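## Task

On the knob box, rotate knob B3 so it points at 8 o'clock and knob D1 so it points at 12 o'clock. Rows are lettered starting from the socket side, so row A is closest to the socket. Looking from the side facing away from the socket, each row's knob 1 is the leftmost. The marks ringing each knob stand for clock hours, and the centre mark is 12 o'clock. Every other knob must still point at the mark it points at now when you finish, and a setting that holds only while the robot holds it does not count.

## Robot and tools

Robot: two arms, left_arm and right_arm, each with a two-finger gripper and a wrist camera (cam_left_wrist, cam_right_wrist, both 504x504 fisheye). The names do not refer to image sides.

Frame: one shared scene frame, in metres. Origin on the table top midway between the arms; +x points out over the table, +z up, left_arm sits on the +y side. Orientations are quaternions written w first (qw, qx, qy, qz). Gripper axes: fingers extend along the gripper's +z, close and open along its x. The reported end_effector_position is the point between the pads; fingertips go 17.5 mm past it. A flat block about 9 cm long projects toward the gripper's -y and rotates with it, so mind it near the box. Printed positions can be slightly off, more at long reach.

Row format (used by execute_actions and move): one flat list of 20 numbers covering both arms, left first: left x, y, z, qw, qx, qy, qz, gripper position, force_limit, speed, then the same ten for the right. x, y, z and the quaternion are an absolute target pose for that gripper in the scene frame, not an offset. The last three per arm lie in -1..1. Gripper position: +1 fully open (50 mm gap), about -0.65 pads meet, -1 means close until blocked. force_limit maps -1/0/+1 to about 20/102/185 N per pad (actual grip may run ~17% higher). speed maps -1/0/+1 to 20/85/150 mm/s of gap change. An optional 12 extra numbers (0..1) set joint stiffness scales, left arm's six joints then right's, persisting until changed. To hold an arm still, resend its last reported pose and its same three gripper numbers; a 0 there is a real command. Reuse a fixed quaternion to keep orientation rather than copying a drifted one.

Limits on targets: a target more than 0.6 m from the gripper's current position along any of its axes gets the action refused for both arms; if the first action fails this or anything is malformed, nothing in the call runs. Each control step the commanded pose is clipped to within 100 mm and 16 degrees of the measured one, so far targets take several actions.

execute_actions(actions): a list of actions; each action is a table of up to 15 rows, one row per 1/30 s step, 0.5 s per action; a short table repeats its last row. An empty list just reports state and images.

move(target, speed, stop_force, blocking): target is one row. Both grippers travel straight lines to their poses, finishing together, lasting 0.5 to 10 s (cut off at 10 s). speed is m/s, 0.002 to 0.5, default 0.25; rotation up to twice that in rad/s. Paths ignore obstacles and the other arm, and grippers can lag or overshoot. stop_force (9 to 40 N, both arms, only after 0.2 s of scene time) ends an arm's path when its wrist senses that much extra push against the motion; the arm then backs to where it was 2 steps before. Use it with very low speed when pressing onto something; do not rely on it while the gripper rotates, and omit it when pulling away from a contact. blocking=false returns after 0.5 s and cannot combine with stop_force; then use wait or stop before new commands. The result adds a move: line with the ending (done, off_target, moving, held, contact, fault) and limits (paced = target clipped; held = steps blocked) plus each gripper's distance from its pose.

wait(seconds): 0 to 10 s, arms hold their last command; a running move continues. stop(): brakes a running move. zoom_image(camera, region): region [x0, y0, x1, y1] in pixels, at most 504x504, for a closer look. finished_scene(scene): ends scene 1 or 2 permanently and reports success; the goal must already hold on its own.

Reading results: the state line gives each gripper's pose and velocities. Hand target shows what the controller is steering to. A pose unreachable line means the clearance check altered or blocked that arm's command; HELD in step readings marks held-back steps. object_status: 0 moving, 1 blocked while opening, 2 blocked while closing (a grip), 3 reached position or pads met. Opening in mm is about (250 - position_measured) x 0.202. A new gripper position (change of 0.01 or more) is needed before new force or speed settings apply. Wrist force/torque are in the end effector's axes, noisy (offset up to ~4 N, noise ~2.4 N), saturating near 50 N. Camera calibrations are listed per camera and may be slightly off.

Avoid: stiff arms fault easily if a target lies even a little past a firm contact. A joint torque at its load limit (wrists 24.9 N m, others 133 N m) or any outside force of 150 N stops the arm for 10 s. Motors heat when holding loads (warning from 70 °C, brake at 85 °C). Never knock anything off the table, never let the arms collide, and avoid slams, slips and hard pushes. Turn only the named knobs and release them so they stay set.

Each tool is called after "Emit:" as a command line: name --argument value for each argument, lists and objects as JSON in quotes; but a table of rows of numbers goes row by row, as --pt "numbers of a row", without its own name.

## Session

Emit:
execute_actions --actions '[]'

Scene clock: 0.00 s.
left_arm: end_effector_position=(-0.0363, +0.6885, +0.1910) position_measured=3 object_status=3 end_effector_quat_wxyz=(-0.042, +0.560, +0.821, -0.106) end_effector_velocity=(-0.000, -0.000, -0.000) end_effector_angular_velocity=(-0.001, +0.000, +0.000) | right_arm: end_effector_position=(+0.2779, -0.3369, +0.1284) position_measured=3 object_status=3 end_effector_quat_wxyz=(-0.368, -0.345, +0.661, +0.555) end_effector_velocity=(-0.000, -0.000, -0.000) end_effector_angular_velocity=(-0.002, +0.002, -0.000)
Joint positions: left_arm=[ 0.794 -2.055  2.224 -1.522 -1.501  0.525] | right_arm=[ 3.235 -2.096 -1.729 -2.303  2.319 -2.931]
Joint velocities: left_arm=[ 0.    -0.     0.001  0.    -0.    -0.   ] | right_arm=[ 0.    -0.001 -0.001  0.    -0.     0.001]
Motor temperatures (°C, as the motors report them): left_arm=[25 26 26 31 34 30] | right_arm=[25 26 25 35 35 34]
Wrist force (N, on the end effector, along its own x y z axes, offset not removed): no reading
Wrist torque (N m, same axes, about the end effector's origin, offset not removed): no reading
Hand target (left_arm): -0.036, +0.688, +0.191; -0.042, +0.560, +0.821, -0.106
Hand target (right_arm): +0.278, -0.337, +0.128; -0.368, -0.345, +0.661, +0.555
Joint stiffness scale: left_arm=[1. 1. 1. 1. 1. 1.] | right_arm=[1. 1. 1. 1. 1. 1.]

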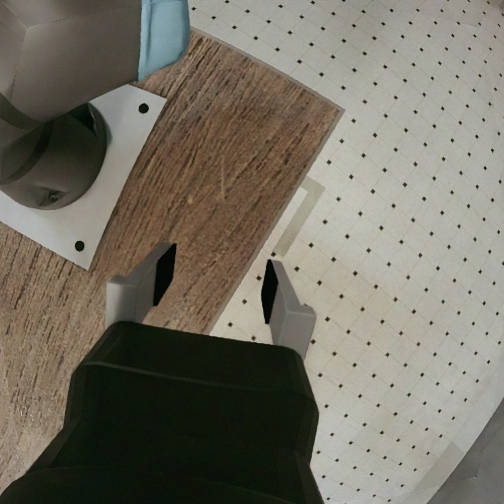

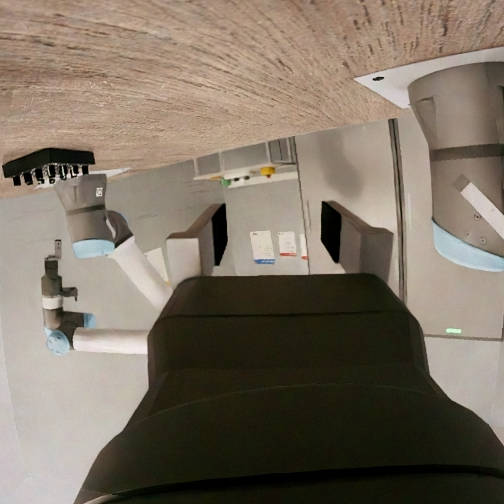

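Emit:
move --target '[0.28,0.55,0.3,0,0,1,0,1,0,0, 0.22,-0.1,0.28,0,0.924,-0.383,0,1,0,0]' --speed 0.4

Scene clock: 18.40 s.
left_arm: end_effector_position=(+0.2789, +0.5509, +0.2993) position_measured=3 object_status=3 end_effector_quat_wxyz=(+0.000, -0.000, +1.000, -0.001) end_effector_velocity=(+0.000, +0.001, +0.000) end_effector_angular_velocity=(+0.005, +0.001, +0.013) | right_arm: end_effector_position=(+0.2206, -0.0995, +0.2812) position_measured=3 object_status=3 end_effector_quat_wxyz=(-0.000, +0.923, -0.384, -0.001) end_effector_velocity=(+0.002, -0.000, +0.001) end_effector_angular_velocity=(+0.002, -0.011, -0.000)
Joint positions: left_arm=[-0.053 -1.983  1.932 -1.52  -1.573 -1.513] | right_arm=[ 4.277 -1.358 -1.845 -1.509  1.574 -2.632]
Joint velocities: left_arm=[-0.002  0.    -0.001  0.002  0.006 -0.015] | right_arm=[ 0.002  0.003 -0.001  0.003 -0.01   0.003]
Motor temperatures (°C, as the motors report them): left_arm=[25 26 26 31 34 30] | right_arm=[25 26 25 35 35 34]
Wrist force (N, on the end effector, along its own x y z axes, offset not removed): left_arm=[0.0 4.2 -2.9] | right_arm=[-2.7 0.3 1.8]
Wrist torque (N m, same axes, about the end effector's origin, offset not removed): left_arm=[0.76 -0.14 0.01] | right_arm=[0.11 0.64 0.09]
Hand target (left_arm): +0.280, +0.550, +0.300; +0.000, -0.000, +1.000, -0.000
Hand target (right_arm): +0.220, -0.099, +0.281; -0.000, +0.924, -0.383, -0.001
Off the commanded pose (left_arm): 0.002 m, 0 deg.
Off the commanded pose (right_arm): 0.001 m, 0 deg.
Joint stiffness scale: left_arm=[1. 1. 1. 1. 1. 1.] | right_arm=[1. 1. 1. 1. 1. 1.]
move: done
camera_calibration (this result's frames):
cam_left_wrist: T_world_to_cam=[[-0.985133, -0.168948, 0.0311267, 0.342418], [-0.154413, 0.950232, 0.270584, -0.551413], [-0.0752922, 0.261755, -0.962193, 0.319059], [0, 0, 0, 1]] pos_world=[0.276205, 0.498306, 0.445542]
cam_right_wrist: T_world_to_cam=[[0.649838, -0.759889, -0.0167147, -0.204782], [-0.716759, -0.619976, 0.319197, -0.007734], [-0.252917, -0.195446, -0.947541, 0.444737], [0, 0, 0, 1]] pos_world=[0.240014, -0.0734844, 0.420452]

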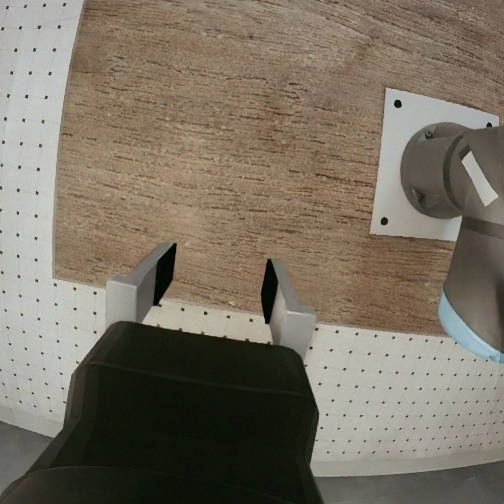

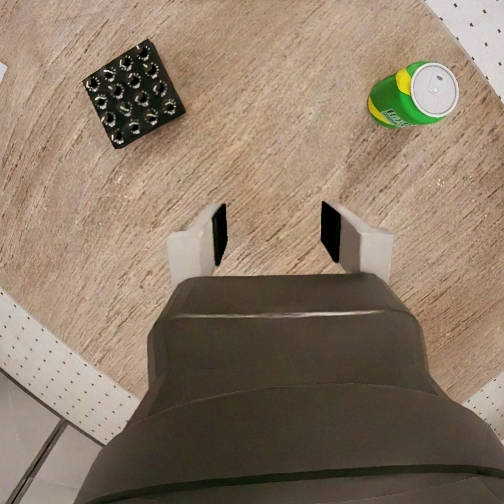

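Emit:
zoom_image --camera "cam_right_wrist" --region '[70,30,200,160]'

Region (70, 30, 200, 160) of cam_right_wrist's 504x504 image, scaled by 3.877, with more detail than that image has.

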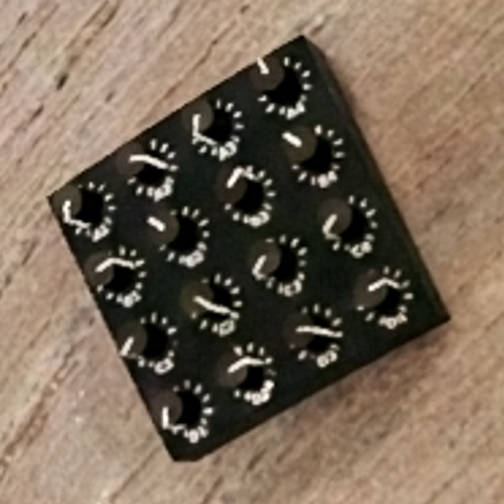

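Emit:
move --target '[0.28,0.55,0.3,0,0,1,0,1,0,0, 0.183,0.055,0.11,0,0.991,-0.131,0,1,0,0]' --speed 0.3

Emit:
zoom_image --camera "cam_right_wrist" --region '[150,20,350,220]'

Scene clock: 27.57 s.
left_arm: end_effector_position=(+0.2790, +0.5507, +0.2992) position_measured=3 object_status=3 end_effector_quat_wxyz=(-0.000, -0.001, +1.000, -0.000) end_effector_velocity=(+0.000, -0.000, +0.000) end_effector_angular_velocity=(-0.000, -0.000, -0.000) | right_arm: end_effector_position=(+0.1829, +0.0540, +0.1091) position_measured=3 object_status=3 end_effector_quat_wxyz=(+0.001, +0.991, -0.132, +0.000) end_effector_velocity=(+0.000, +0.001, +0.000) end_effector_angular_velocity=(+0.003, -0.000, +0.003)
Joint positions: left_arm=[-0.055 -1.983  1.932 -1.519 -1.571 -1.516] | right_arm=[ 4.403 -1.771 -1.897 -1.047  1.57  -3.031]
Joint velocities: left_arm=[-0.     0.    -0.001  0.    -0.    -0.   ] | right_arm=[-0.    -0.     0.     0.003  0.    -0.004]
Motor temperatures (°C, as the motors report them): left_arm=[25 26 26 31 34 30] | right_arm=[25 26 25 35 35 34]
Wrist force (N, on the end effector, along its own x y z axes, offset not removed): left_arm=[-0.2 3.4 -3.4] | right_arm=[-1.3 1.4 1.8]
Wrist torque (N m, same axes, about the end effector's origin, offset not removed): left_arm=[0.65 -0.01 -0.12] | right_arm=[0.31 0.41 0.09]
Hand target (left_arm): +0.280, +0.550, +0.300; +0.000, +0.000, +1.000, -0.000
Hand target (right_arm): +0.183, +0.055, +0.110; -0.000, +0.991, -0.131, -0.000
Off the commanded pose (left_arm): 0.001 m, 0 deg.
Off the commanded pose (right_arm): 0.001 m, 0 deg.
Joint stiffness scale: left_arm=[1. 1. 1. 1. 1. 1.] | right_arm=[1. 1. 1. 1. 1. 1.]
move: done
camera_calibration (this result's frames):
cam_left_wrist: T_world_to_cam=[[-0.984915, -0.170125, 0.0316105, 0.342927], [-0.155309, 0.949681, 0.272003, -0.551086], [-0.0762946, 0.262991, -0.961777, 0.318512], [0, 0, 0, 1]] pos_world=[0.276466, 0.497931, 0.445394]
cam_right_wrist: T_world_to_cam=[[0.943204, -0.331957, -0.013109, -0.14369], [-0.310492, -0.894875, 0.320614, 0.0557025], [-0.118161, -0.298334, -0.947119, 0.282958], [0, 0, 0, 1]] pos_world=[0.186259, 0.0865637, 0.248253]

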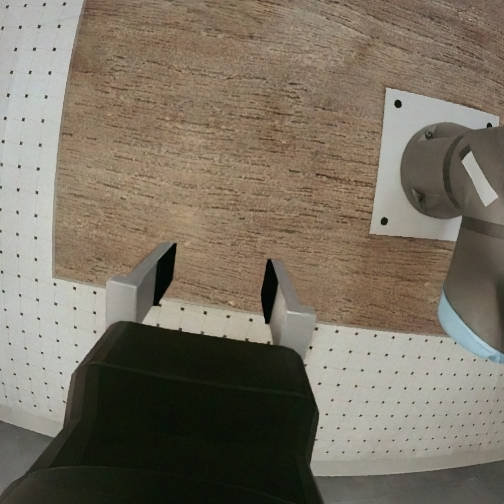

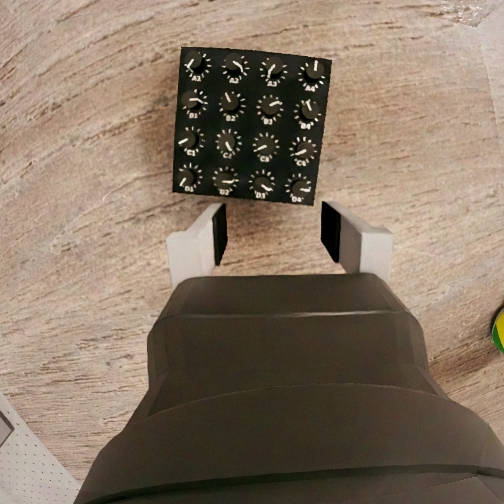

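Region (150, 20, 350, 220) of cam_right_wrist's 504x504 image, scaled by 2.520, with more detail than that image has.

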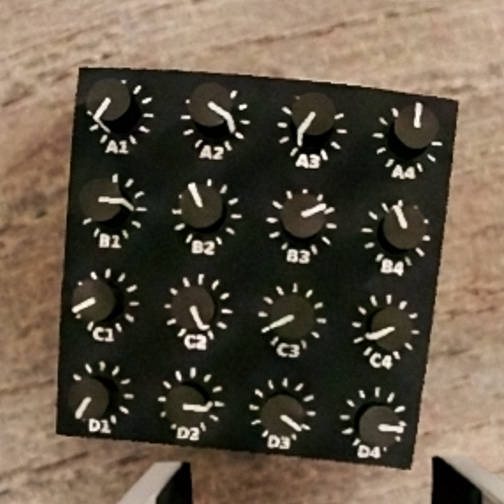

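Emit:
move --target '[0.28,0.55,0.3,0,0,1,0,1,0,0, 0.2052,0.1116,0.072,0,0.8207,-0.5714,0,0.1,-1,0]' --speed 0.3

Emit:
zoom_image --camera "cam_right_wrist" --region '[170,90,370,290]'

Scene clock: 41.80 s.
left_arm: end_effector_position=(+0.2790, +0.5507, +0.2992) position_measured=3 object_status=3 end_effector_quat_wxyz=(-0.000, -0.001, +1.000, -0.000) end_effector_velocity=(+0.000, +0.000, +0.000) end_effector_angular_velocity=(+0.000, -0.001, +0.000) | right_arm: end_effector_position=(+0.2064, +0.1101, +0.0716) position_measured=138 object_status=3 end_effector_quat_wxyz=(+0.001, +0.820, -0.572, -0.000) end_effector_velocity=(+0.000, -0.000, +0.000) end_effector_angular_velocity=(+0.000, -0.001, -0.013)
Joint positions: left_arm=[-0.055 -1.983  1.932 -1.519 -1.571 -1.516] | right_arm=[ 4.41  -1.965 -1.743 -1.005  1.572 -2.071]
Joint velocities: left_arm=[ 0.    -0.    -0.001 -0.    -0.    -0.   ] | right_arm=[ 0.     0.001 -0.     0.    -0.001  0.013]
Motor temperatures (°C, as the motors report them): left_arm=[25 26 26 31 34 30] | right_arm=[25 26 25 35 35 34]
Wrist force (N, on the end effector, along its own x y z axes, offset not removed): left_arm=[0.1 1.9 -2.8] | right_arm=[-1.9 1.5 1.9]
Wrist torque (N m, same axes, about the end effector's origin, offset not removed): left_arm=[0.38 -0.13 -0.05] | right_arm=[0.31 0.46 0.10]
Hand target (left_arm): +0.280, +0.550, +0.300; +0.000, +0.000, +1.000, -0.000
Hand target (right_arm): +0.205, +0.112, +0.072; -0.000, +0.821, -0.571, -0.000
Off the commanded pose (left_arm): 0.001 m, 0 deg.
Off the commanded pose (right_arm): 0.002 m, 0 deg.
Joint stiffness scale: left_arm=[1. 1. 1. 1. 1. 1.] | right_arm=[1. 1. 1. 1. 1. 1.]
move: done
camera_calibration (this result's frames):
cam_left_wrist: T_world_to_cam=[[-0.984915, -0.170126, 0.0316142, 0.342925], [-0.155309, 0.94968, 0.272007, -0.551087], [-0.0762987, 0.262994, -0.961776, 0.31851], [0, 0, 0, 1]] pos_world=[0.276466, 0.49793, 0.445394]
cam_right_wrist: T_world_to_cam=[[0.275502, -0.961205, -0.013526, 0.0594357], [-0.909806, -0.265262, 0.319201, 0.179736], [-0.310405, -0.0756345, -0.947591, 0.282169], [0, 0, 0, 1]] pos_world=[0.234737, 0.126149, 0.210813]

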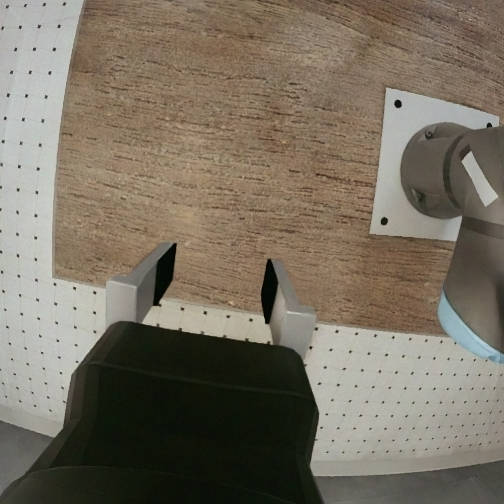

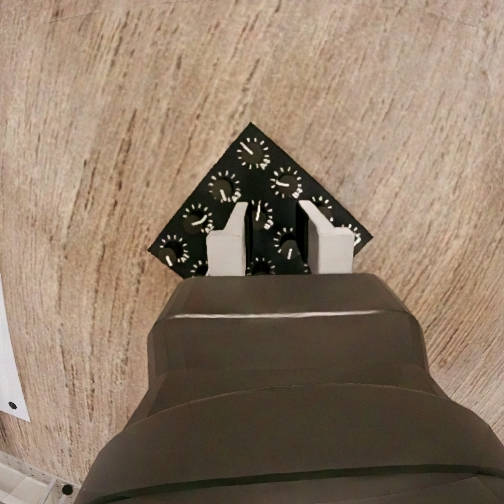

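Region (170, 90, 370, 290) of cam_right_wrist's 504x504 image, scaled by 2.520, with more detail than that image has.

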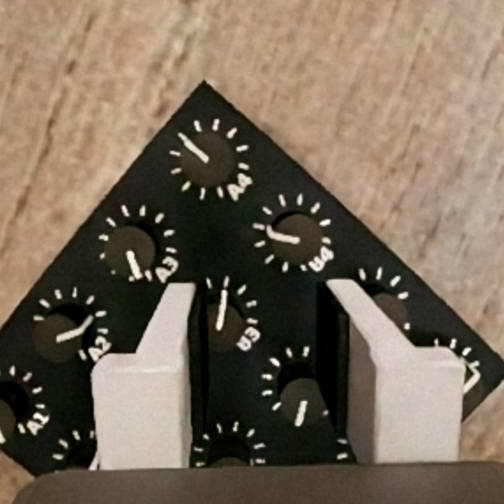

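Emit:
move --target '[0.28,0.55,0.3,0,0,1,0,1,0,0, 0.2022,0.119,0.064,0,0.8207,-0.5714,0,0.1,-1,0]' --speed 0.05

Emit:
zoom_image --camera "cam_right_wrist" --region '[200,130,350,280]'

Scene clock: 63.50 s.
left_arm: end_effector_position=(+0.2790, +0.5507, +0.2992) position_measured=3 object_status=3 end_effector_quat_wxyz=(-0.000, -0.001, +1.000, -0.000) end_effector_velocity=(-0.000, +0.000, -0.000) end_effector_angular_velocity=(+0.000, +0.000, -0.000) | right_arm: end_effector_position=(+0.2033, +0.1170, +0.0634) position_measured=138 object_status=3 end_effector_quat_wxyz=(+0.001, +0.820, -0.572, +0.000) end_effector_velocity=(+0.001, +0.002, +0.001) end_effector_angular_velocity=(+0.006, -0.001, -0.003)
Joint positions: left_arm=[-0.055 -1.983  1.932 -1.519 -1.571 -1.516] | right_arm=[ 4.417 -1.987 -1.734 -0.994  1.571 -2.063]
Joint velocities: left_arm=[-0.    -0.     0.001 -0.     0.     0.   ] | right_arm=[-0.001 -0.001  0.004  0.003  0.     0.003]
Motor temperatures (°C, as the motors report them): left_arm=[25 26 26 31 34 30] | right_arm=[25 26 25 35 35 34]
Wrist force (N, on the end effector, along its own x y z axes, offset not removed): left_arm=[-0.4 2.0 -2.3] | right_arm=[-3.0 1.0 1.9]
Wrist torque (N m, same axes, about the end effector's origin, offset not removed): left_arm=[0.38 -0.02 0.09] | right_arm=[0.18 0.71 0.14]
Hand target (left_arm): +0.280, +0.550, +0.300; +0.000, +0.000, +1.000, -0.000
Hand target (right_arm): +0.202, +0.119, +0.064; +0.000, +0.821, -0.571, -0.000
Off the commanded pose (left_arm): 0.001 m, 0 deg.
Off the commanded pose (right_arm): 0.002 m, 0 deg.
Joint stiffness scale: left_arm=[1. 1. 1. 1. 1. 1.] | right_arm=[1. 1. 1. 1. 1. 1.]
move: done
camera_calibration (this result's frames):
cam_left_wrist: T_world_to_cam=[[-0.984915, -0.170125, 0.0316152, 0.342924], [-0.155307, 0.949679, 0.272008, -0.551087], [-0.0762998, 0.262995, -0.961775, 0.31851], [0, 0, 0, 1]] pos_world=[0.276466, 0.49793, 0.445393]
cam_right_wrist: T_world_to_cam=[[0.274588, -0.961489, -0.0118288, 0.0668842], [-0.910025, -0.263825, 0.319766, 0.181188], [-0.310573, -0.0770396, -0.947423, 0.274128], [0, 0, 0, 1]] pos_world=[0.231656, 0.133229, 0.202568]

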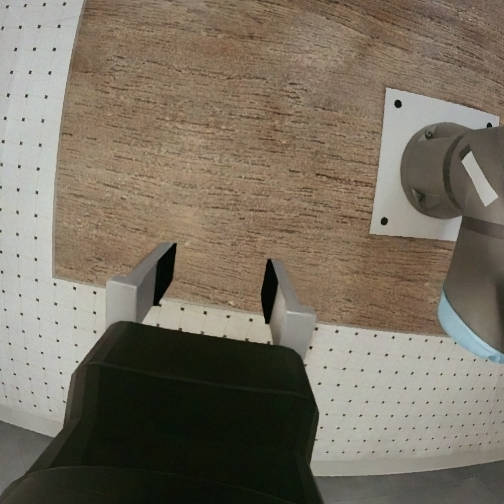

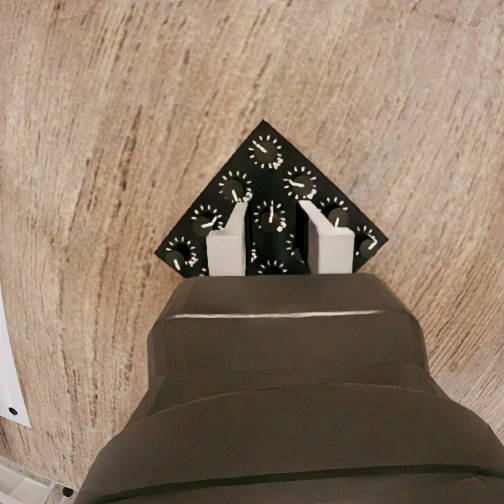

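Region (200, 130, 350, 280) of cam_right_wrist's 504x504 image, scaled by 3.360, with more detail than that image has.

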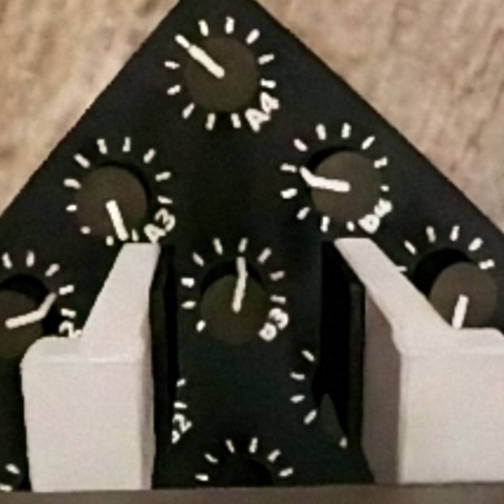

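Emit:
move --target '[0.28,0.55,0.3,0,0,1,0,1,0,0, 0.2008,0.1192,0.057,0,0.8207,-0.5714,0,0.1,-1,0]' --speed 0.02

Emit:
zoom_image --camera "cam_right_wrist" --region '[200,130,350,280]'

Scene clock: 68.30 s.
left_arm: end_effector_position=(+0.2790, +0.5507, +0.2992) position_measured=3 object_status=3 end_effector_quat_wxyz=(-0.000, -0.001, +1.000, -0.000) end_effector_velocity=(+0.000, +0.000, +0.001) end_effector_angular_velocity=(+0.000, -0.001, +0.000) | right_arm: end_effector_position=(+0.2023, +0.1194, +0.0586) position_measured=138 object_status=3 end_effector_quat_wxyz=(-0.001, +0.820, -0.572, -0.001) end_effector_velocity=(-0.000, +0.001, -0.001) end_effector_angular_velocity=(+0.003, -0.001, -0.001)
Joint positions: left_arm=[-0.055 -1.983  1.932 -1.519 -1.571 -1.516] | right_arm=[ 4.419 -1.996 -1.737 -0.977  1.571 -2.06 ]
Joint velocities: left_arm=[ 0.     0.    -0.001 -0.    -0.     0.   ] | right_arm=[ 0.001 -0.001 -0.002  0.006 -0.     0.002]
Motor temperatures (°C, as the motors report them): left_arm=[25 26 26 31 34 30] | right_arm=[25 26 25 35 35 34]
Wrist force (N, on the end effector, along its own x y z axes, offset not removed): left_arm=[0.1 2.6 -2.7] | right_arm=[-2.2 1.4 1.9]
Wrist torque (N m, same axes, about the end effector's origin, offset not removed): left_arm=[0.50 -0.12 -0.10] | right_arm=[0.28 0.58 0.11]
Hand target (left_arm): +0.280, +0.550, +0.300; +0.000, +0.000, +1.000, -0.000
Hand target (right_arm): +0.201, +0.119, +0.057; +0.000, +0.821, -0.571, -0.000
Off the commanded pose (left_arm): 0.001 m, 0 deg.
Off the commanded pose (right_arm): 0.002 m, 0 deg.
Joint stiffness scale: left_arm=[1. 1. 1. 1. 1. 1.] | right_arm=[1. 1. 1. 1. 1. 1.]
move: done
camera_calibration (this result's frames):
cam_left_wrist: T_world_to_cam=[[-0.984915, -0.170124, 0.0316168, 0.342923], [-0.155306, 0.949679, 0.272009, -0.551088], [-0.0763011, 0.262996, -0.961775, 0.318509], [0, 0, 0, 1]] pos_world=[0.276466, 0.49793, 0.445393]
cam_right_wrist: T_world_to_cam=[[0.274413, -0.961478, -0.0160205, 0.0697503], [-0.910278, -0.265098, 0.317989, 0.1828], [-0.309987, -0.0726772, -0.947959, 0.268811], [0, 0, 0, 1]] pos_world=[0.230587, 0.13506, 0.197811]

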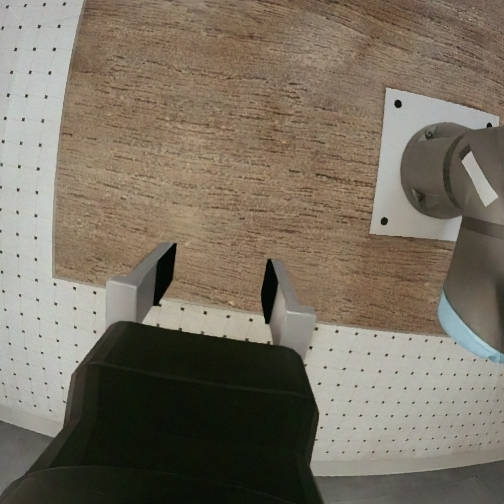

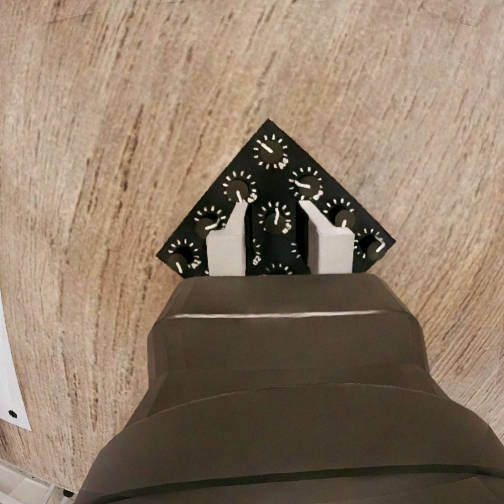

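Region (200, 130, 350, 280) of cam_right_wrist's 504x504 image, scaled by 3.360, with more detail than that image has.

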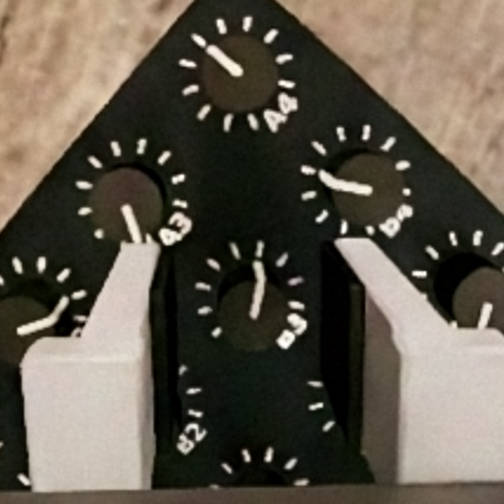

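Emit:
execute_actions --actions '[[[0.28,0.55,0.3,0,0,1,0,1,0,0, 0.2000,0.1184,0.058,0,0.8207,-0.5714,0,-0.08,-1,0]]]'

Emit:
wait --seconds 0.5

Emit:
zoom_image --camera "cam_right_wrist" --region '[200,130,350,280]'

Scene clock: 74.77 s.
left_arm: end_effector_position=(+0.2790, +0.5507, +0.2992) position_measured=3 object_status=3 end_effector_quat_wxyz=(-0.000, -0.001, +1.000, -0.000) end_effector_velocity=(+0.000, -0.000, +0.000) end_effector_angular_velocity=(+0.000, -0.001, -0.000) | right_arm: end_effector_position=(+0.2016, +0.1189, +0.0581) position_measured=165 object_status=3 end_effector_quat_wxyz=(-0.000, +0.820, -0.572, -0.001) end_effector_velocity=(-0.000, +0.000, -0.000) end_effector_angular_velocity=(-0.000, +0.000, -0.000)
Joint positions: left_arm=[-0.055 -1.983  1.932 -1.519 -1.571 -1.516] | right_arm=[ 4.42  -1.995 -1.739 -0.977  1.571 -2.059]
Joint velocities: left_arm=[-0.    -0.    -0.001 -0.     0.     0.   ] | right_arm=[ 0. -0. -0.  0.  0.  0.]
Motor temperatures (°C, as the motors report them): left_arm=[25 26 26 31 34 30] | right_arm=[25 26 25 35 35 34]
Wrist force (N, on the end effector, along its own x y z axes, offset not removed): left_arm=[-0.1 2.6 -2.9] | right_arm=[-1.6 1.2 0.3]
Wrist torque (N m, same axes, about the end effector's origin, offset not removed): left_arm=[0.37 -0.13 -0.05] | right_arm=[0.22 0.50 0.07]
Hand target (left_arm): +0.280, +0.550, +0.300; +0.000, +0.000, +1.000, -0.000
Hand target (right_arm): +0.200, +0.118, +0.058; +0.000, +0.821, -0.571, -0.000
Off the commanded pose (left_arm): 0.002 m, 0 deg.
Off the commanded pose (right_arm): 0.002 m, 0 deg.
Joint stiffness scale: left_arm=[1. 1. 1. 1. 1. 1.] | right_arm=[1. 1. 1. 1. 1. 1.]
Step readings (end_effector_position):
0: left_arm (+0.2790, +0.5507, +0.2992) | right_arm (+0.2023, +0.1196, +0.0586)
1: left_arm (+0.2790, +0.5507, +0.2992) | right_arm (+0.2023, +0.1196, +0.0586)
2: left_arm (+0.2790, +0.5507, +0.2992) | right_arm (+0.2023, +0.1196, +0.0586)
4: left_arm (+0.2790, +0.5507, +0.2992) | right_arm (+0.2021, +0.1193, +0.0583)
8: left_arm (+0.2790, +0.5507, +0.2992) | right_arm (+0.2017, +0.1189, +0.0579)
15: end_effector_position above
camera_calibration (this result's frames):
cam_left_wrist: T_world_to_cam=[[-0.984915, -0.170124, 0.0316174, 0.342923], [-0.155305, 0.949679, 0.272011, -0.551088], [-0.0763018, 0.262997, -0.961775, 0.318508], [0, 0, 0, 1]] pos_world=[0.276466, 0.49793, 0.445393]
cam_right_wrist: T_world_to_cam=[[0.274274, -0.96153, -0.0153019, 0.0693913], [-0.91029, -0.264723, 0.318268, 0.182074], [-0.310075, -0.0733634, -0.947877, 0.268245], [0, 0, 0, 1]] pos_world=[0.229884, 0.1346, 0.197377]

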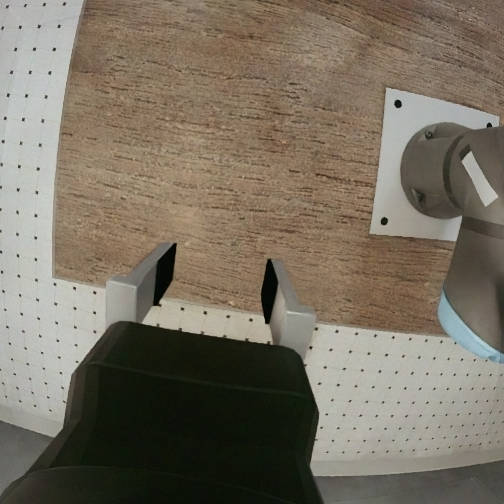

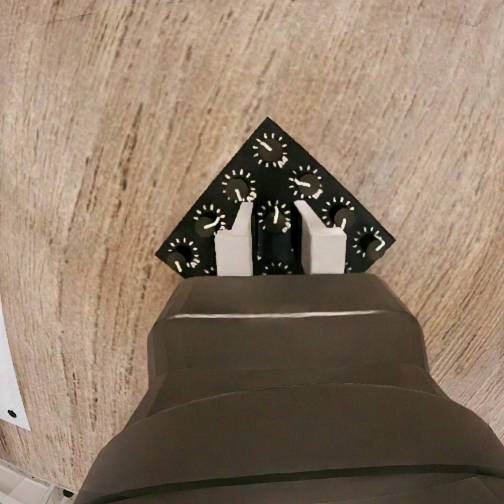

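Scene clock: 75.27 s.
left_arm: end_effector_position=(+0.2790, +0.5507, +0.2992) position_measured=3 object_status=3 end_effector_quat_wxyz=(-0.000, -0.001, +1.000, -0.000) end_effector_velocity=(-0.000, +0.000, -0.000) end_effector_angular_velocity=(-0.000, +0.000, -0.000) | right_arm: end_effector_position=(+0.2016, +0.1189, +0.0582) position_measured=165 object_status=3 end_effector_quat_wxyz=(-0.000, +0.820, -0.572, -0.001) end_effector_velocity=(-0.000, +0.000, -0.000) end_effector_angular_velocity=(-0.000, +0.000, -0.000)
Joint positions: left_arm=[-0.055 -1.983  1.932 -1.519 -1.571 -1.516] | right_arm=[ 4.42  -1.995 -1.739 -0.977  1.571 -2.059]
Joint velocities: left_arm=[ 0. -0.  0.  0. -0.  0.] | right_arm=[ 0.    -0.     0.    -0.     0.     0.001]
Motor temperatures (°C, as the motors report them): left_arm=[25 26 26 31 34 30] | right_arm=[25 26 25 35 35 34]
Wrist force (N, on the end effector, along its own x y z axes, offset not removed): left_arm=[0.1 1.1 -2.0] | right_arm=[-2.0 0.6 0.9]
Wrist torque (N m, same axes, about the end effector's origin, offset not removed): left_arm=[0.16 -0.17 -0.10] | right_arm=[0.08 0.49 0.06]
Hand target (left_arm): +0.280, +0.550, +0.300; +0.000, +0.000, +1.000, -0.000
Hand target (right_arm): +0.200, +0.118, +0.058; +0.000, +0.821, -0.571, -0.000
Off the commanded pose (left_arm): 0.002 m, 0 deg.
Off the commanded pose (right_arm): 0.002 m, 0 deg.
Joint stiffness scale: left_arm=[1. 1. 1. 1. 1. 1.] | right_arm=[1. 1. 1. 1. 1. 1.]
wait: 0.50 s; at rest by 0.17 s
camera_calibration (this result's frames):
cam_left_wrist: T_world_to_cam=[[-0.984915, -0.170124, 0.0316172, 0.342923], [-0.155305, 0.949679, 0.272011, -0.551088], [-0.0763016, 0.262997, -0.961775, 0.318508], [0, 0, 0, 1]] pos_world=[0.276466, 0.49793, 0.445393]
cam_right_wrist: T_world_to_cam=[[0.274252, -0.961536, -0.015313, 0.0693979], [-0.910296, -0.264706, 0.318263, 0.182072], [-0.310075, -0.0733451, -0.947879, 0.26825], [0, 0, 0, 1]] pos_world=[0.229885, 0.134599, 0.197384]

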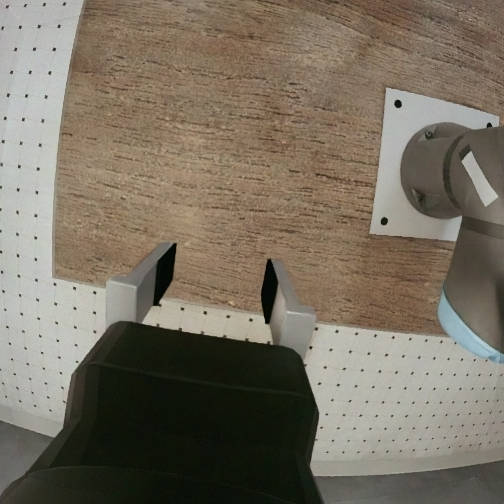

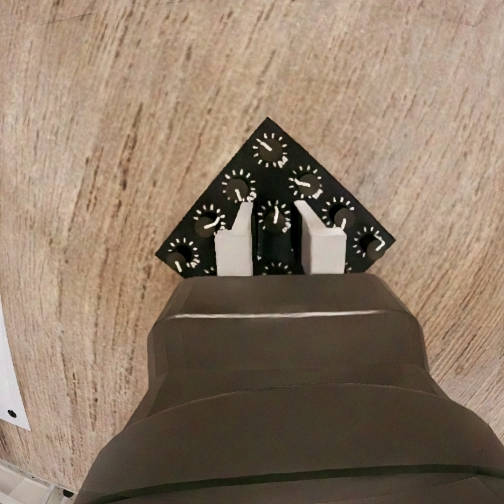

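Region (200, 130, 350, 280) of cam_right_wrist's 504x504 image, scaled by 3.360, with more detail than that image has.

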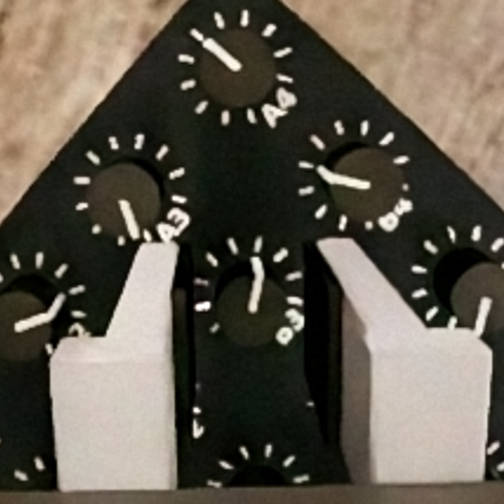

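Centered. Descend.

Emit:
move --target '[0.28,0.55,0.3,0,0,1,0,1,0,0, 0.2000,0.1182,0.049,0,0.8207,-0.5714,0,-0.08,-1,0]' --speed 0.015 --stop_force 10

Emit:
zoom_image --camera "cam_right_wrist" --region '[200,130,350,280]'

Scene clock: 78.83 s.
left_arm: end_effector_position=(+0.2790, +0.5507, +0.2992) position_measured=3 object_status=3 end_effector_quat_wxyz=(-0.000, -0.001, +1.000, -0.000) end_effector_velocity=(-0.000, -0.000, +0.000) end_effector_angular_velocity=(+0.000, -0.000, -0.000) | right_arm: end_effector_position=(+0.2015, +0.1185, +0.0506) position_measured=165 object_status=3 end_effector_quat_wxyz=(-0.001, +0.820, -0.572, -0.001) end_effector_velocity=(-0.000, +0.000, -0.001) end_effector_angular_velocity=(+0.003, -0.001, +0.000)
Joint positions: left_arm=[-0.055 -1.983  1.932 -1.519 -1.571 -1.516] | right_arm=[ 4.42  -2.004 -1.749 -0.957  1.571 -2.059]
Joint velocities: left_arm=[-0. -0. -0.  0.  0.  0.] | right_arm=[ 0.    -0.    -0.003  0.006 -0.    -0.   ]
Motor temperatures (°C, as the motors report them): left_arm=[25 26 26 31 34 30] | right_arm=[25 26 25 35 35 34]
Wrist force (N, on the end effector, along its own x y z axes, offset not removed): left_arm=[0.2 1.5 -4.0] | right_arm=[-2.3 0.1 1.9]
Wrist torque (N m, same axes, about the end effector's origin, offset not removed): left_arm=[0.24 -0.01 -0.06] | right_arm=[0.01 0.54 0.08]
Hand target (left_arm): +0.280, +0.550, +0.300; +0.000, +0.000, +1.000, -0.000
Hand target (right_arm): +0.200, +0.118, +0.049; +0.000, +0.821, -0.571, -0.000
Off the commanded pose (left_arm): 0.002 m, 0 deg.
Off the commanded pose (right_arm): 0.002 m, 0 deg.
Joint stiffness scale: left_arm=[1. 1. 1. 1. 1. 1.] | right_arm=[1. 1. 1. 1. 1. 1.]
move: done
camera_calibration (this result's frames):
cam_left_wrist: T_world_to_cam=[[-0.984915, -0.170123, 0.0316177, 0.342922], [-0.155305, 0.949679, 0.272011, -0.551089], [-0.0763021, 0.262998, -0.961774, 0.318508], [0, 0, 0, 1]] pos_world=[0.276466, 0.497929, 0.445393]
cam_right_wrist: T_world_to_cam=[[0.274253, -0.961523, -0.0161096, 0.0689605], [-0.910334, -0.264979, 0.317928, 0.18438], [-0.309963, -0.0725275, -0.947978, 0.260935], [0, 0, 0, 1]] pos_world=[0.229815, 0.134089, 0.189852]

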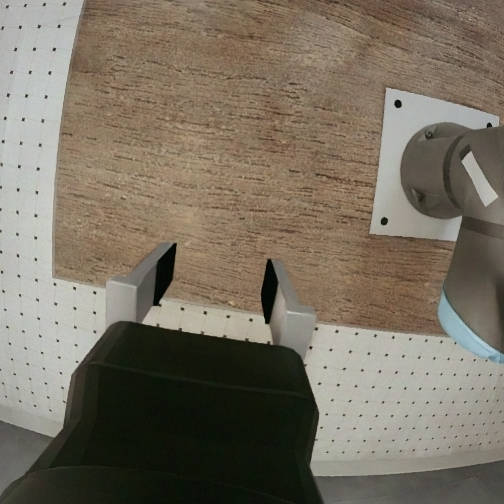

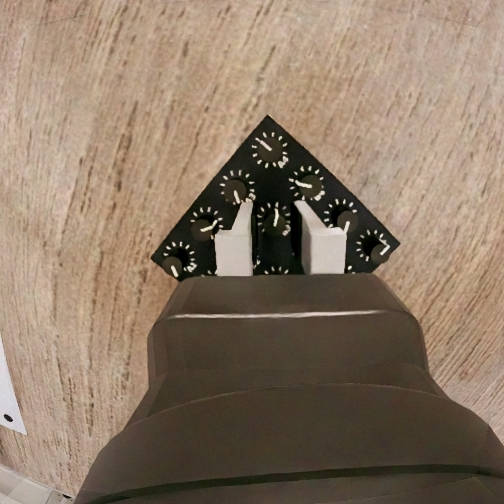

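Region (200, 130, 350, 280) of cam_right_wrist's 504x504 image, scaled by 3.360, with more detail than that image has.

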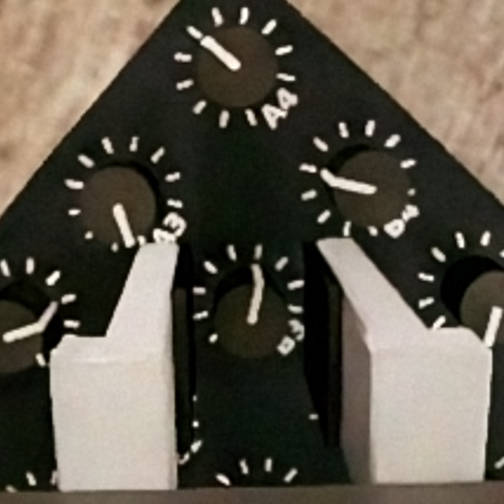

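Emit:
execute_actions --actions '[[[0.28,0.55,0.3,0,0,1,0,1,0,0, 0.2015,0.1185,0.0503,0,0.8207,-0.5714,0,-1,-0.85,-0.8]]]'

Emit:
move --target '[0.28,0.55,0.3,0,0,1,0,1,0,0, 0.2015,0.1185,0.0503,0,0.9843,0.1762,0,-1,-0.85,-0.8]' --speed 0.3

Emit:
zoom_image --camera "cam_right_wrist" --region '[170,80,370,280]'

Scene clock: 84.20 s.
left_arm: end_effector_position=(+0.2790, +0.5507, +0.2992) position_measured=3 object_status=3 end_effector_quat_wxyz=(-0.000, -0.001, +1.000, -0.000) end_effector_velocity=(+0.001, +0.000, +0.001) end_effector_angular_velocity=(+0.000, -0.002, +0.000) | right_arm: end_effector_position=(+0.2016, +0.1183, +0.0505) position_measured=200 object_status=2 end_effector_quat_wxyz=(-0.000, +0.820, -0.572, -0.000) end_effector_velocity=(+0.000, -0.000, -0.000) end_effector_angular_velocity=(-0.001, -0.000, -0.002)
Joint positions: left_arm=[-0.055 -1.983  1.932 -1.519 -1.571 -1.516] | right_arm=[ 4.42  -2.004 -1.749 -0.958  1.571 -2.06 ]
Joint velocities: left_arm=[ 0.     0.    -0.003  0.     0.    -0.   ] | right_arm=[-0.    -0.    -0.    -0.    -0.     0.001]
Motor temperatures (°C, as the motors report them): left_arm=[25 26 26 31 34 30] | right_arm=[25 26 25 35 35 34]
Wrist force (N, on the end effector, along its own x y z axes, offset not removed): left_arm=[0.3 2.6 -3.3] | right_arm=[-2.8 0.4 0.6]
Wrist torque (N m, same axes, about the end effector's origin, offset not removed): left_arm=[0.41 -0.20 0.08] | right_arm=[0.24 0.52 0.12]
Hand target (left_arm): +0.280, +0.550, +0.300; +0.000, +0.000, +1.000, -0.000
Hand target (right_arm): +0.201, +0.118, +0.050; -0.000, +0.821, -0.571, -0.000
Off the commanded pose (left_arm): 0.002 m, 0 deg.
Off the commanded pose (right_arm): 0.000 m, 0 deg.
Joint stiffness scale: left_arm=[1. 1. 1. 1. 1. 1.] | right_arm=[1. 1. 1. 1. 1. 1.]
Step readings (end_effector_position):
0: left_arm (+0.2790, +0.5507, +0.2992) | right_arm (+0.2016, +0.1187, +0.0507)
1: left_arm (+0.2790, +0.5507, +0.2992) | right_arm (+0.2016, +0.1187, +0.0507)
2: left_arm (+0.2790, +0.5507, +0.2992) | right_arm (+0.2016, +0.1187, +0.0507)
4: left_arm (+0.2790, +0.5507, +0.2992) | right_arm (+0.2016, +0.1186, +0.0506)
8: left_arm (+0.2790, +0.5507, +0.2992) | right_arm (+0.2016, +0.1183, +0.0505)
15: end_effector_position above
camera_calibration (this result's frames):
cam_left_wrist: T_world_to_cam=[[-0.984916, -0.170123, 0.0316183, 0.342922], [-0.155304, 0.949679, 0.272012, -0.551089], [-0.0763026, 0.262998, -0.961774, 0.318508], [0, 0, 0, 1]] pos_world=[0.276466, 0.497929, 0.445393]
cam_right_wrist: T_world_to_cam=[[0.275224, -0.961259, -0.0152818, 0.0684891], [-0.910086, -0.265629, 0.318097, 0.184378], [-0.309832, -0.07364, -0.947935, 0.260939], [0, 0, 0, 1]] pos_world=[0.229798, 0.134028, 0.18975]

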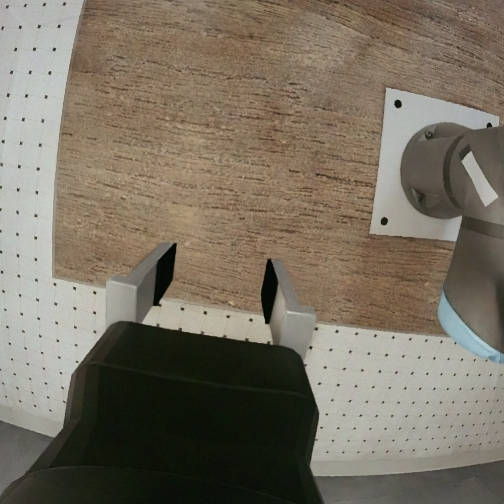

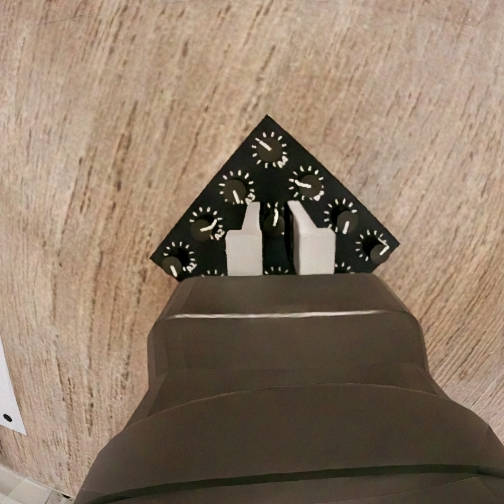

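Scene clock: 87.40 s.
left_arm: end_effector_position=(+0.2790, +0.5507, +0.2992) position_measured=3 object_status=3 end_effector_quat_wxyz=(-0.000, -0.001, +1.000, -0.000) end_effector_velocity=(+0.000, -0.000, +0.001) end_effector_angular_velocity=(-0.001, -0.001, -0.000) | right_arm: end_effector_position=(+0.1999, +0.1184, +0.0505) position_measured=200 object_status=2 end_effector_quat_wxyz=(-0.000, +0.984, +0.177, +0.000) end_effector_velocity=(+0.001, -0.000, +0.000) end_effector_angular_velocity=(+0.000, +0.000, +0.014)
Joint positions: left_arm=[-0.055 -1.983  1.932 -1.519 -1.571 -1.516] | right_arm=[ 4.367 -2.    -1.755 -0.957  1.57  -3.686]
Joint velocities: left_arm=[ 0.    -0.    -0.001  0.    -0.001  0.   ] | right_arm=[-0.002 -0.001  0.001 -0.001  0.    -0.016]
Motor temperatures (°C, as the motors report them): left_arm=[25 26 26 31 34 30] | right_arm=[25 26 25 35 35 34]
Wrist force (N, on the end effector, along its own x y z axes, offset not removed): left_arm=[-1.6 1.7 -1.8] | right_arm=[-3.2 0.4 1.8]
Wrist torque (N m, same axes, about the end effector's origin, offset not removed): left_arm=[0.34 0.17 0.04] | right_arm=[0.09 0.62 0.08]
Hand target (left_arm): +0.280, +0.550, +0.300; +0.000, +0.000, +1.000, -0.000
Hand target (right_arm): +0.202, +0.118, +0.050; +0.000, +0.984, +0.176, +0.000
Off the commanded pose (left_arm): 0.002 m, 0 deg.
Off the commanded pose (right_arm): 0.002 m, 0 deg.
Joint stiffness scale: left_arm=[1. 1. 1. 1. 1. 1.] | right_arm=[1. 1. 1. 1. 1. 1.]
move: done
camera_calibration (this result's frames):
cam_left_wrist: T_world_to_cam=[[-0.984916, -0.170123, 0.0316182, 0.342922], [-0.155304, 0.949679, 0.272012, -0.551089], [-0.0763025, 0.262998, -0.961774, 0.318508], [0, 0, 0, 1]] pos_world=[0.276466, 0.497929, 0.445393]
cam_right_wrist: T_world_to_cam=[[0.960788, 0.276974, -0.013123, -0.214665], [0.266617, -0.909786, 0.318128, 0.023981], [0.0761742, -0.309152, -0.947957, 0.211196], [0, 0, 0, 1]] pos_world=[0.183766, 0.146566, 0.189758]

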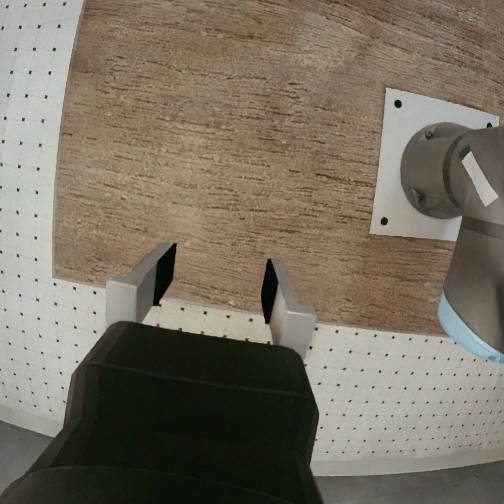

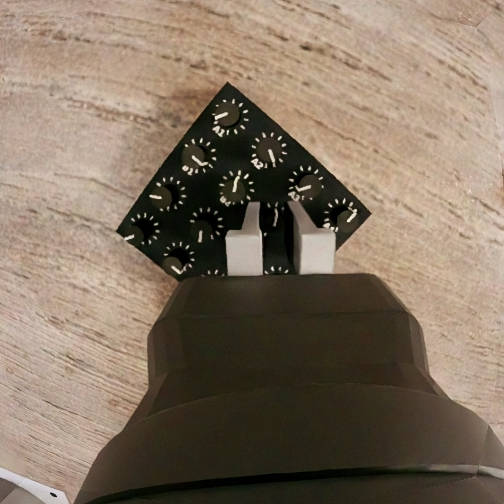

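Region (170, 80, 370, 280) of cam_right_wrist's 504x504 image, scaled by 2.520, with more detail than that image has.

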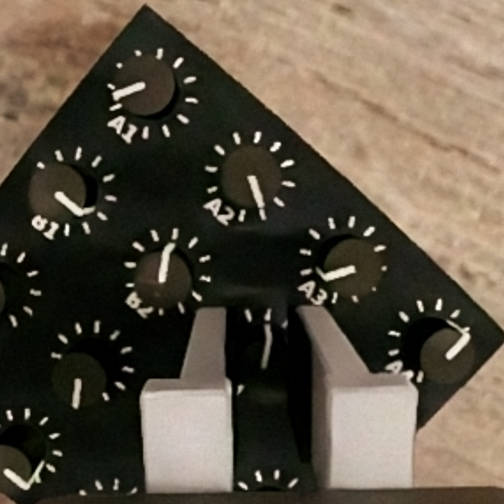

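Emit:
move --target '[0.28,0.55,0.3,0,0,1,0,1,0,0, 0.2015,0.1185,0.0503,0,0.5714,0.8207,0,-1,-0.85,-0.8]' --speed 0.4

Emit:
zoom_image --camera "cam_right_wrist" --region '[200,130,350,280]'

Scene clock: 92.43 s.
left_arm: end_effector_position=(+0.2790, +0.5507, +0.2992) position_measured=3 object_status=3 end_effector_quat_wxyz=(-0.000, -0.001, +1.000, -0.000) end_effector_velocity=(-0.000, +0.000, -0.000) end_effector_angular_velocity=(+0.000, +0.000, +0.000) | right_arm: end_effector_position=(+0.2019, +0.1181, +0.0505) position_measured=200 object_status=2 end_effector_quat_wxyz=(+0.000, +0.572, +0.820, +0.001) end_effector_velocity=(-0.000, -0.000, +0.000) end_effector_angular_velocity=(-0.000, +0.001, +0.011)
Joint positions: left_arm=[-0.055 -1.983  1.932 -1.519 -1.571 -1.516] | right_arm=[ 4.35  -2.072 -1.642 -0.998  1.57  -5.271]
Joint velocities: left_arm=[ 0.    -0.     0.001  0.     0.    -0.   ] | right_arm=[ 0.    -0.     0.001 -0.001  0.001 -0.011]
Motor temperatures (°C, as the motors report them): left_arm=[25 26 26 31 34 30] | right_arm=[25 26 25 35 35 34]
Wrist force (N, on the end effector, along its own x y z axes, offset not removed): left_arm=[0.1 1.7 -2.6] | right_arm=[-1.9 1.0 3.0]
Wrist torque (N m, same axes, about the end effector's origin, offset not removed): left_arm=[0.25 -0.08 0.00] | right_arm=[0.08 0.74 0.16]
Hand target (left_arm): +0.280, +0.550, +0.300; +0.000, +0.000, +1.000, -0.000
Hand target (right_arm): +0.202, +0.118, +0.050; +0.000, +0.571, +0.821, +0.000
Off the commanded pose (left_arm): 0.002 m, 0 deg.
Off the commanded pose (right_arm): 0.001 m, 0 deg.
Joint stiffness scale: left_arm=[1. 1. 1. 1. 1. 1.] | right_arm=[1. 1. 1. 1. 1. 1.]
move: done
camera_calibration (this result's frames):
cam_left_wrist: T_world_to_cam=[[-0.984916, -0.170122, 0.0316189, 0.342921], [-0.155303, 0.949679, 0.272012, -0.551089], [-0.0763031, 0.262999, -0.961774, 0.318508], [0, 0, 0, 1]] pos_world=[0.276466, 0.497929, 0.445393]
cam_right_wrist: T_world_to_cam=[[-0.273977, 0.961647, -0.0130895, -0.0480981], [0.910209, 0.263669, 0.319371, -0.245418], [0.310574, 0.0755863, -0.947539, 0.118157], [0, 0, 0, 1]] pos_world=[0.173508, 0.102032, 0.189708]

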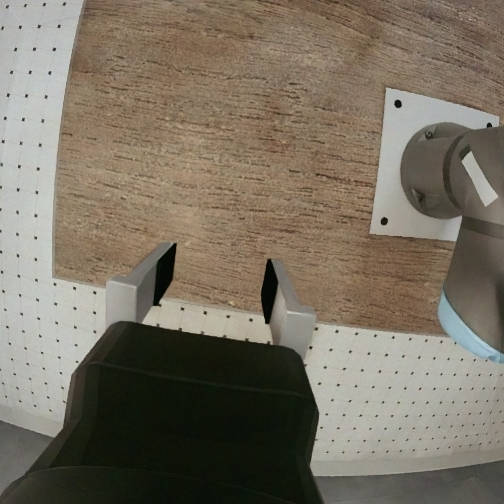

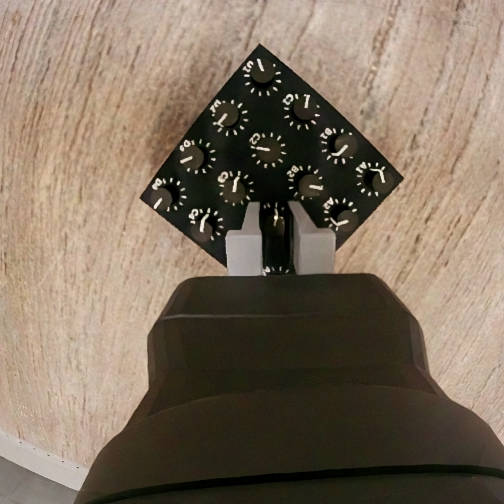

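Region (200, 130, 350, 280) of cam_right_wrist's 504x504 image, scaled by 3.360, with more detail than that image has.

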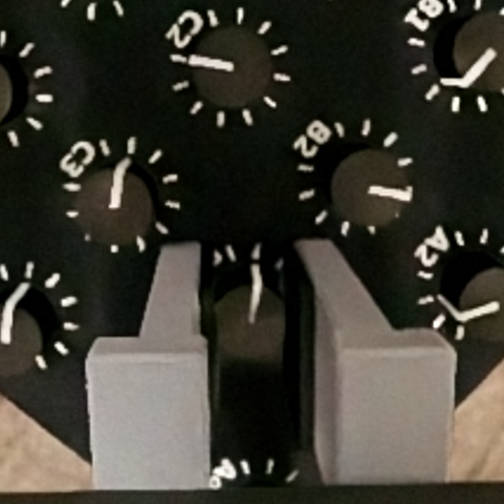

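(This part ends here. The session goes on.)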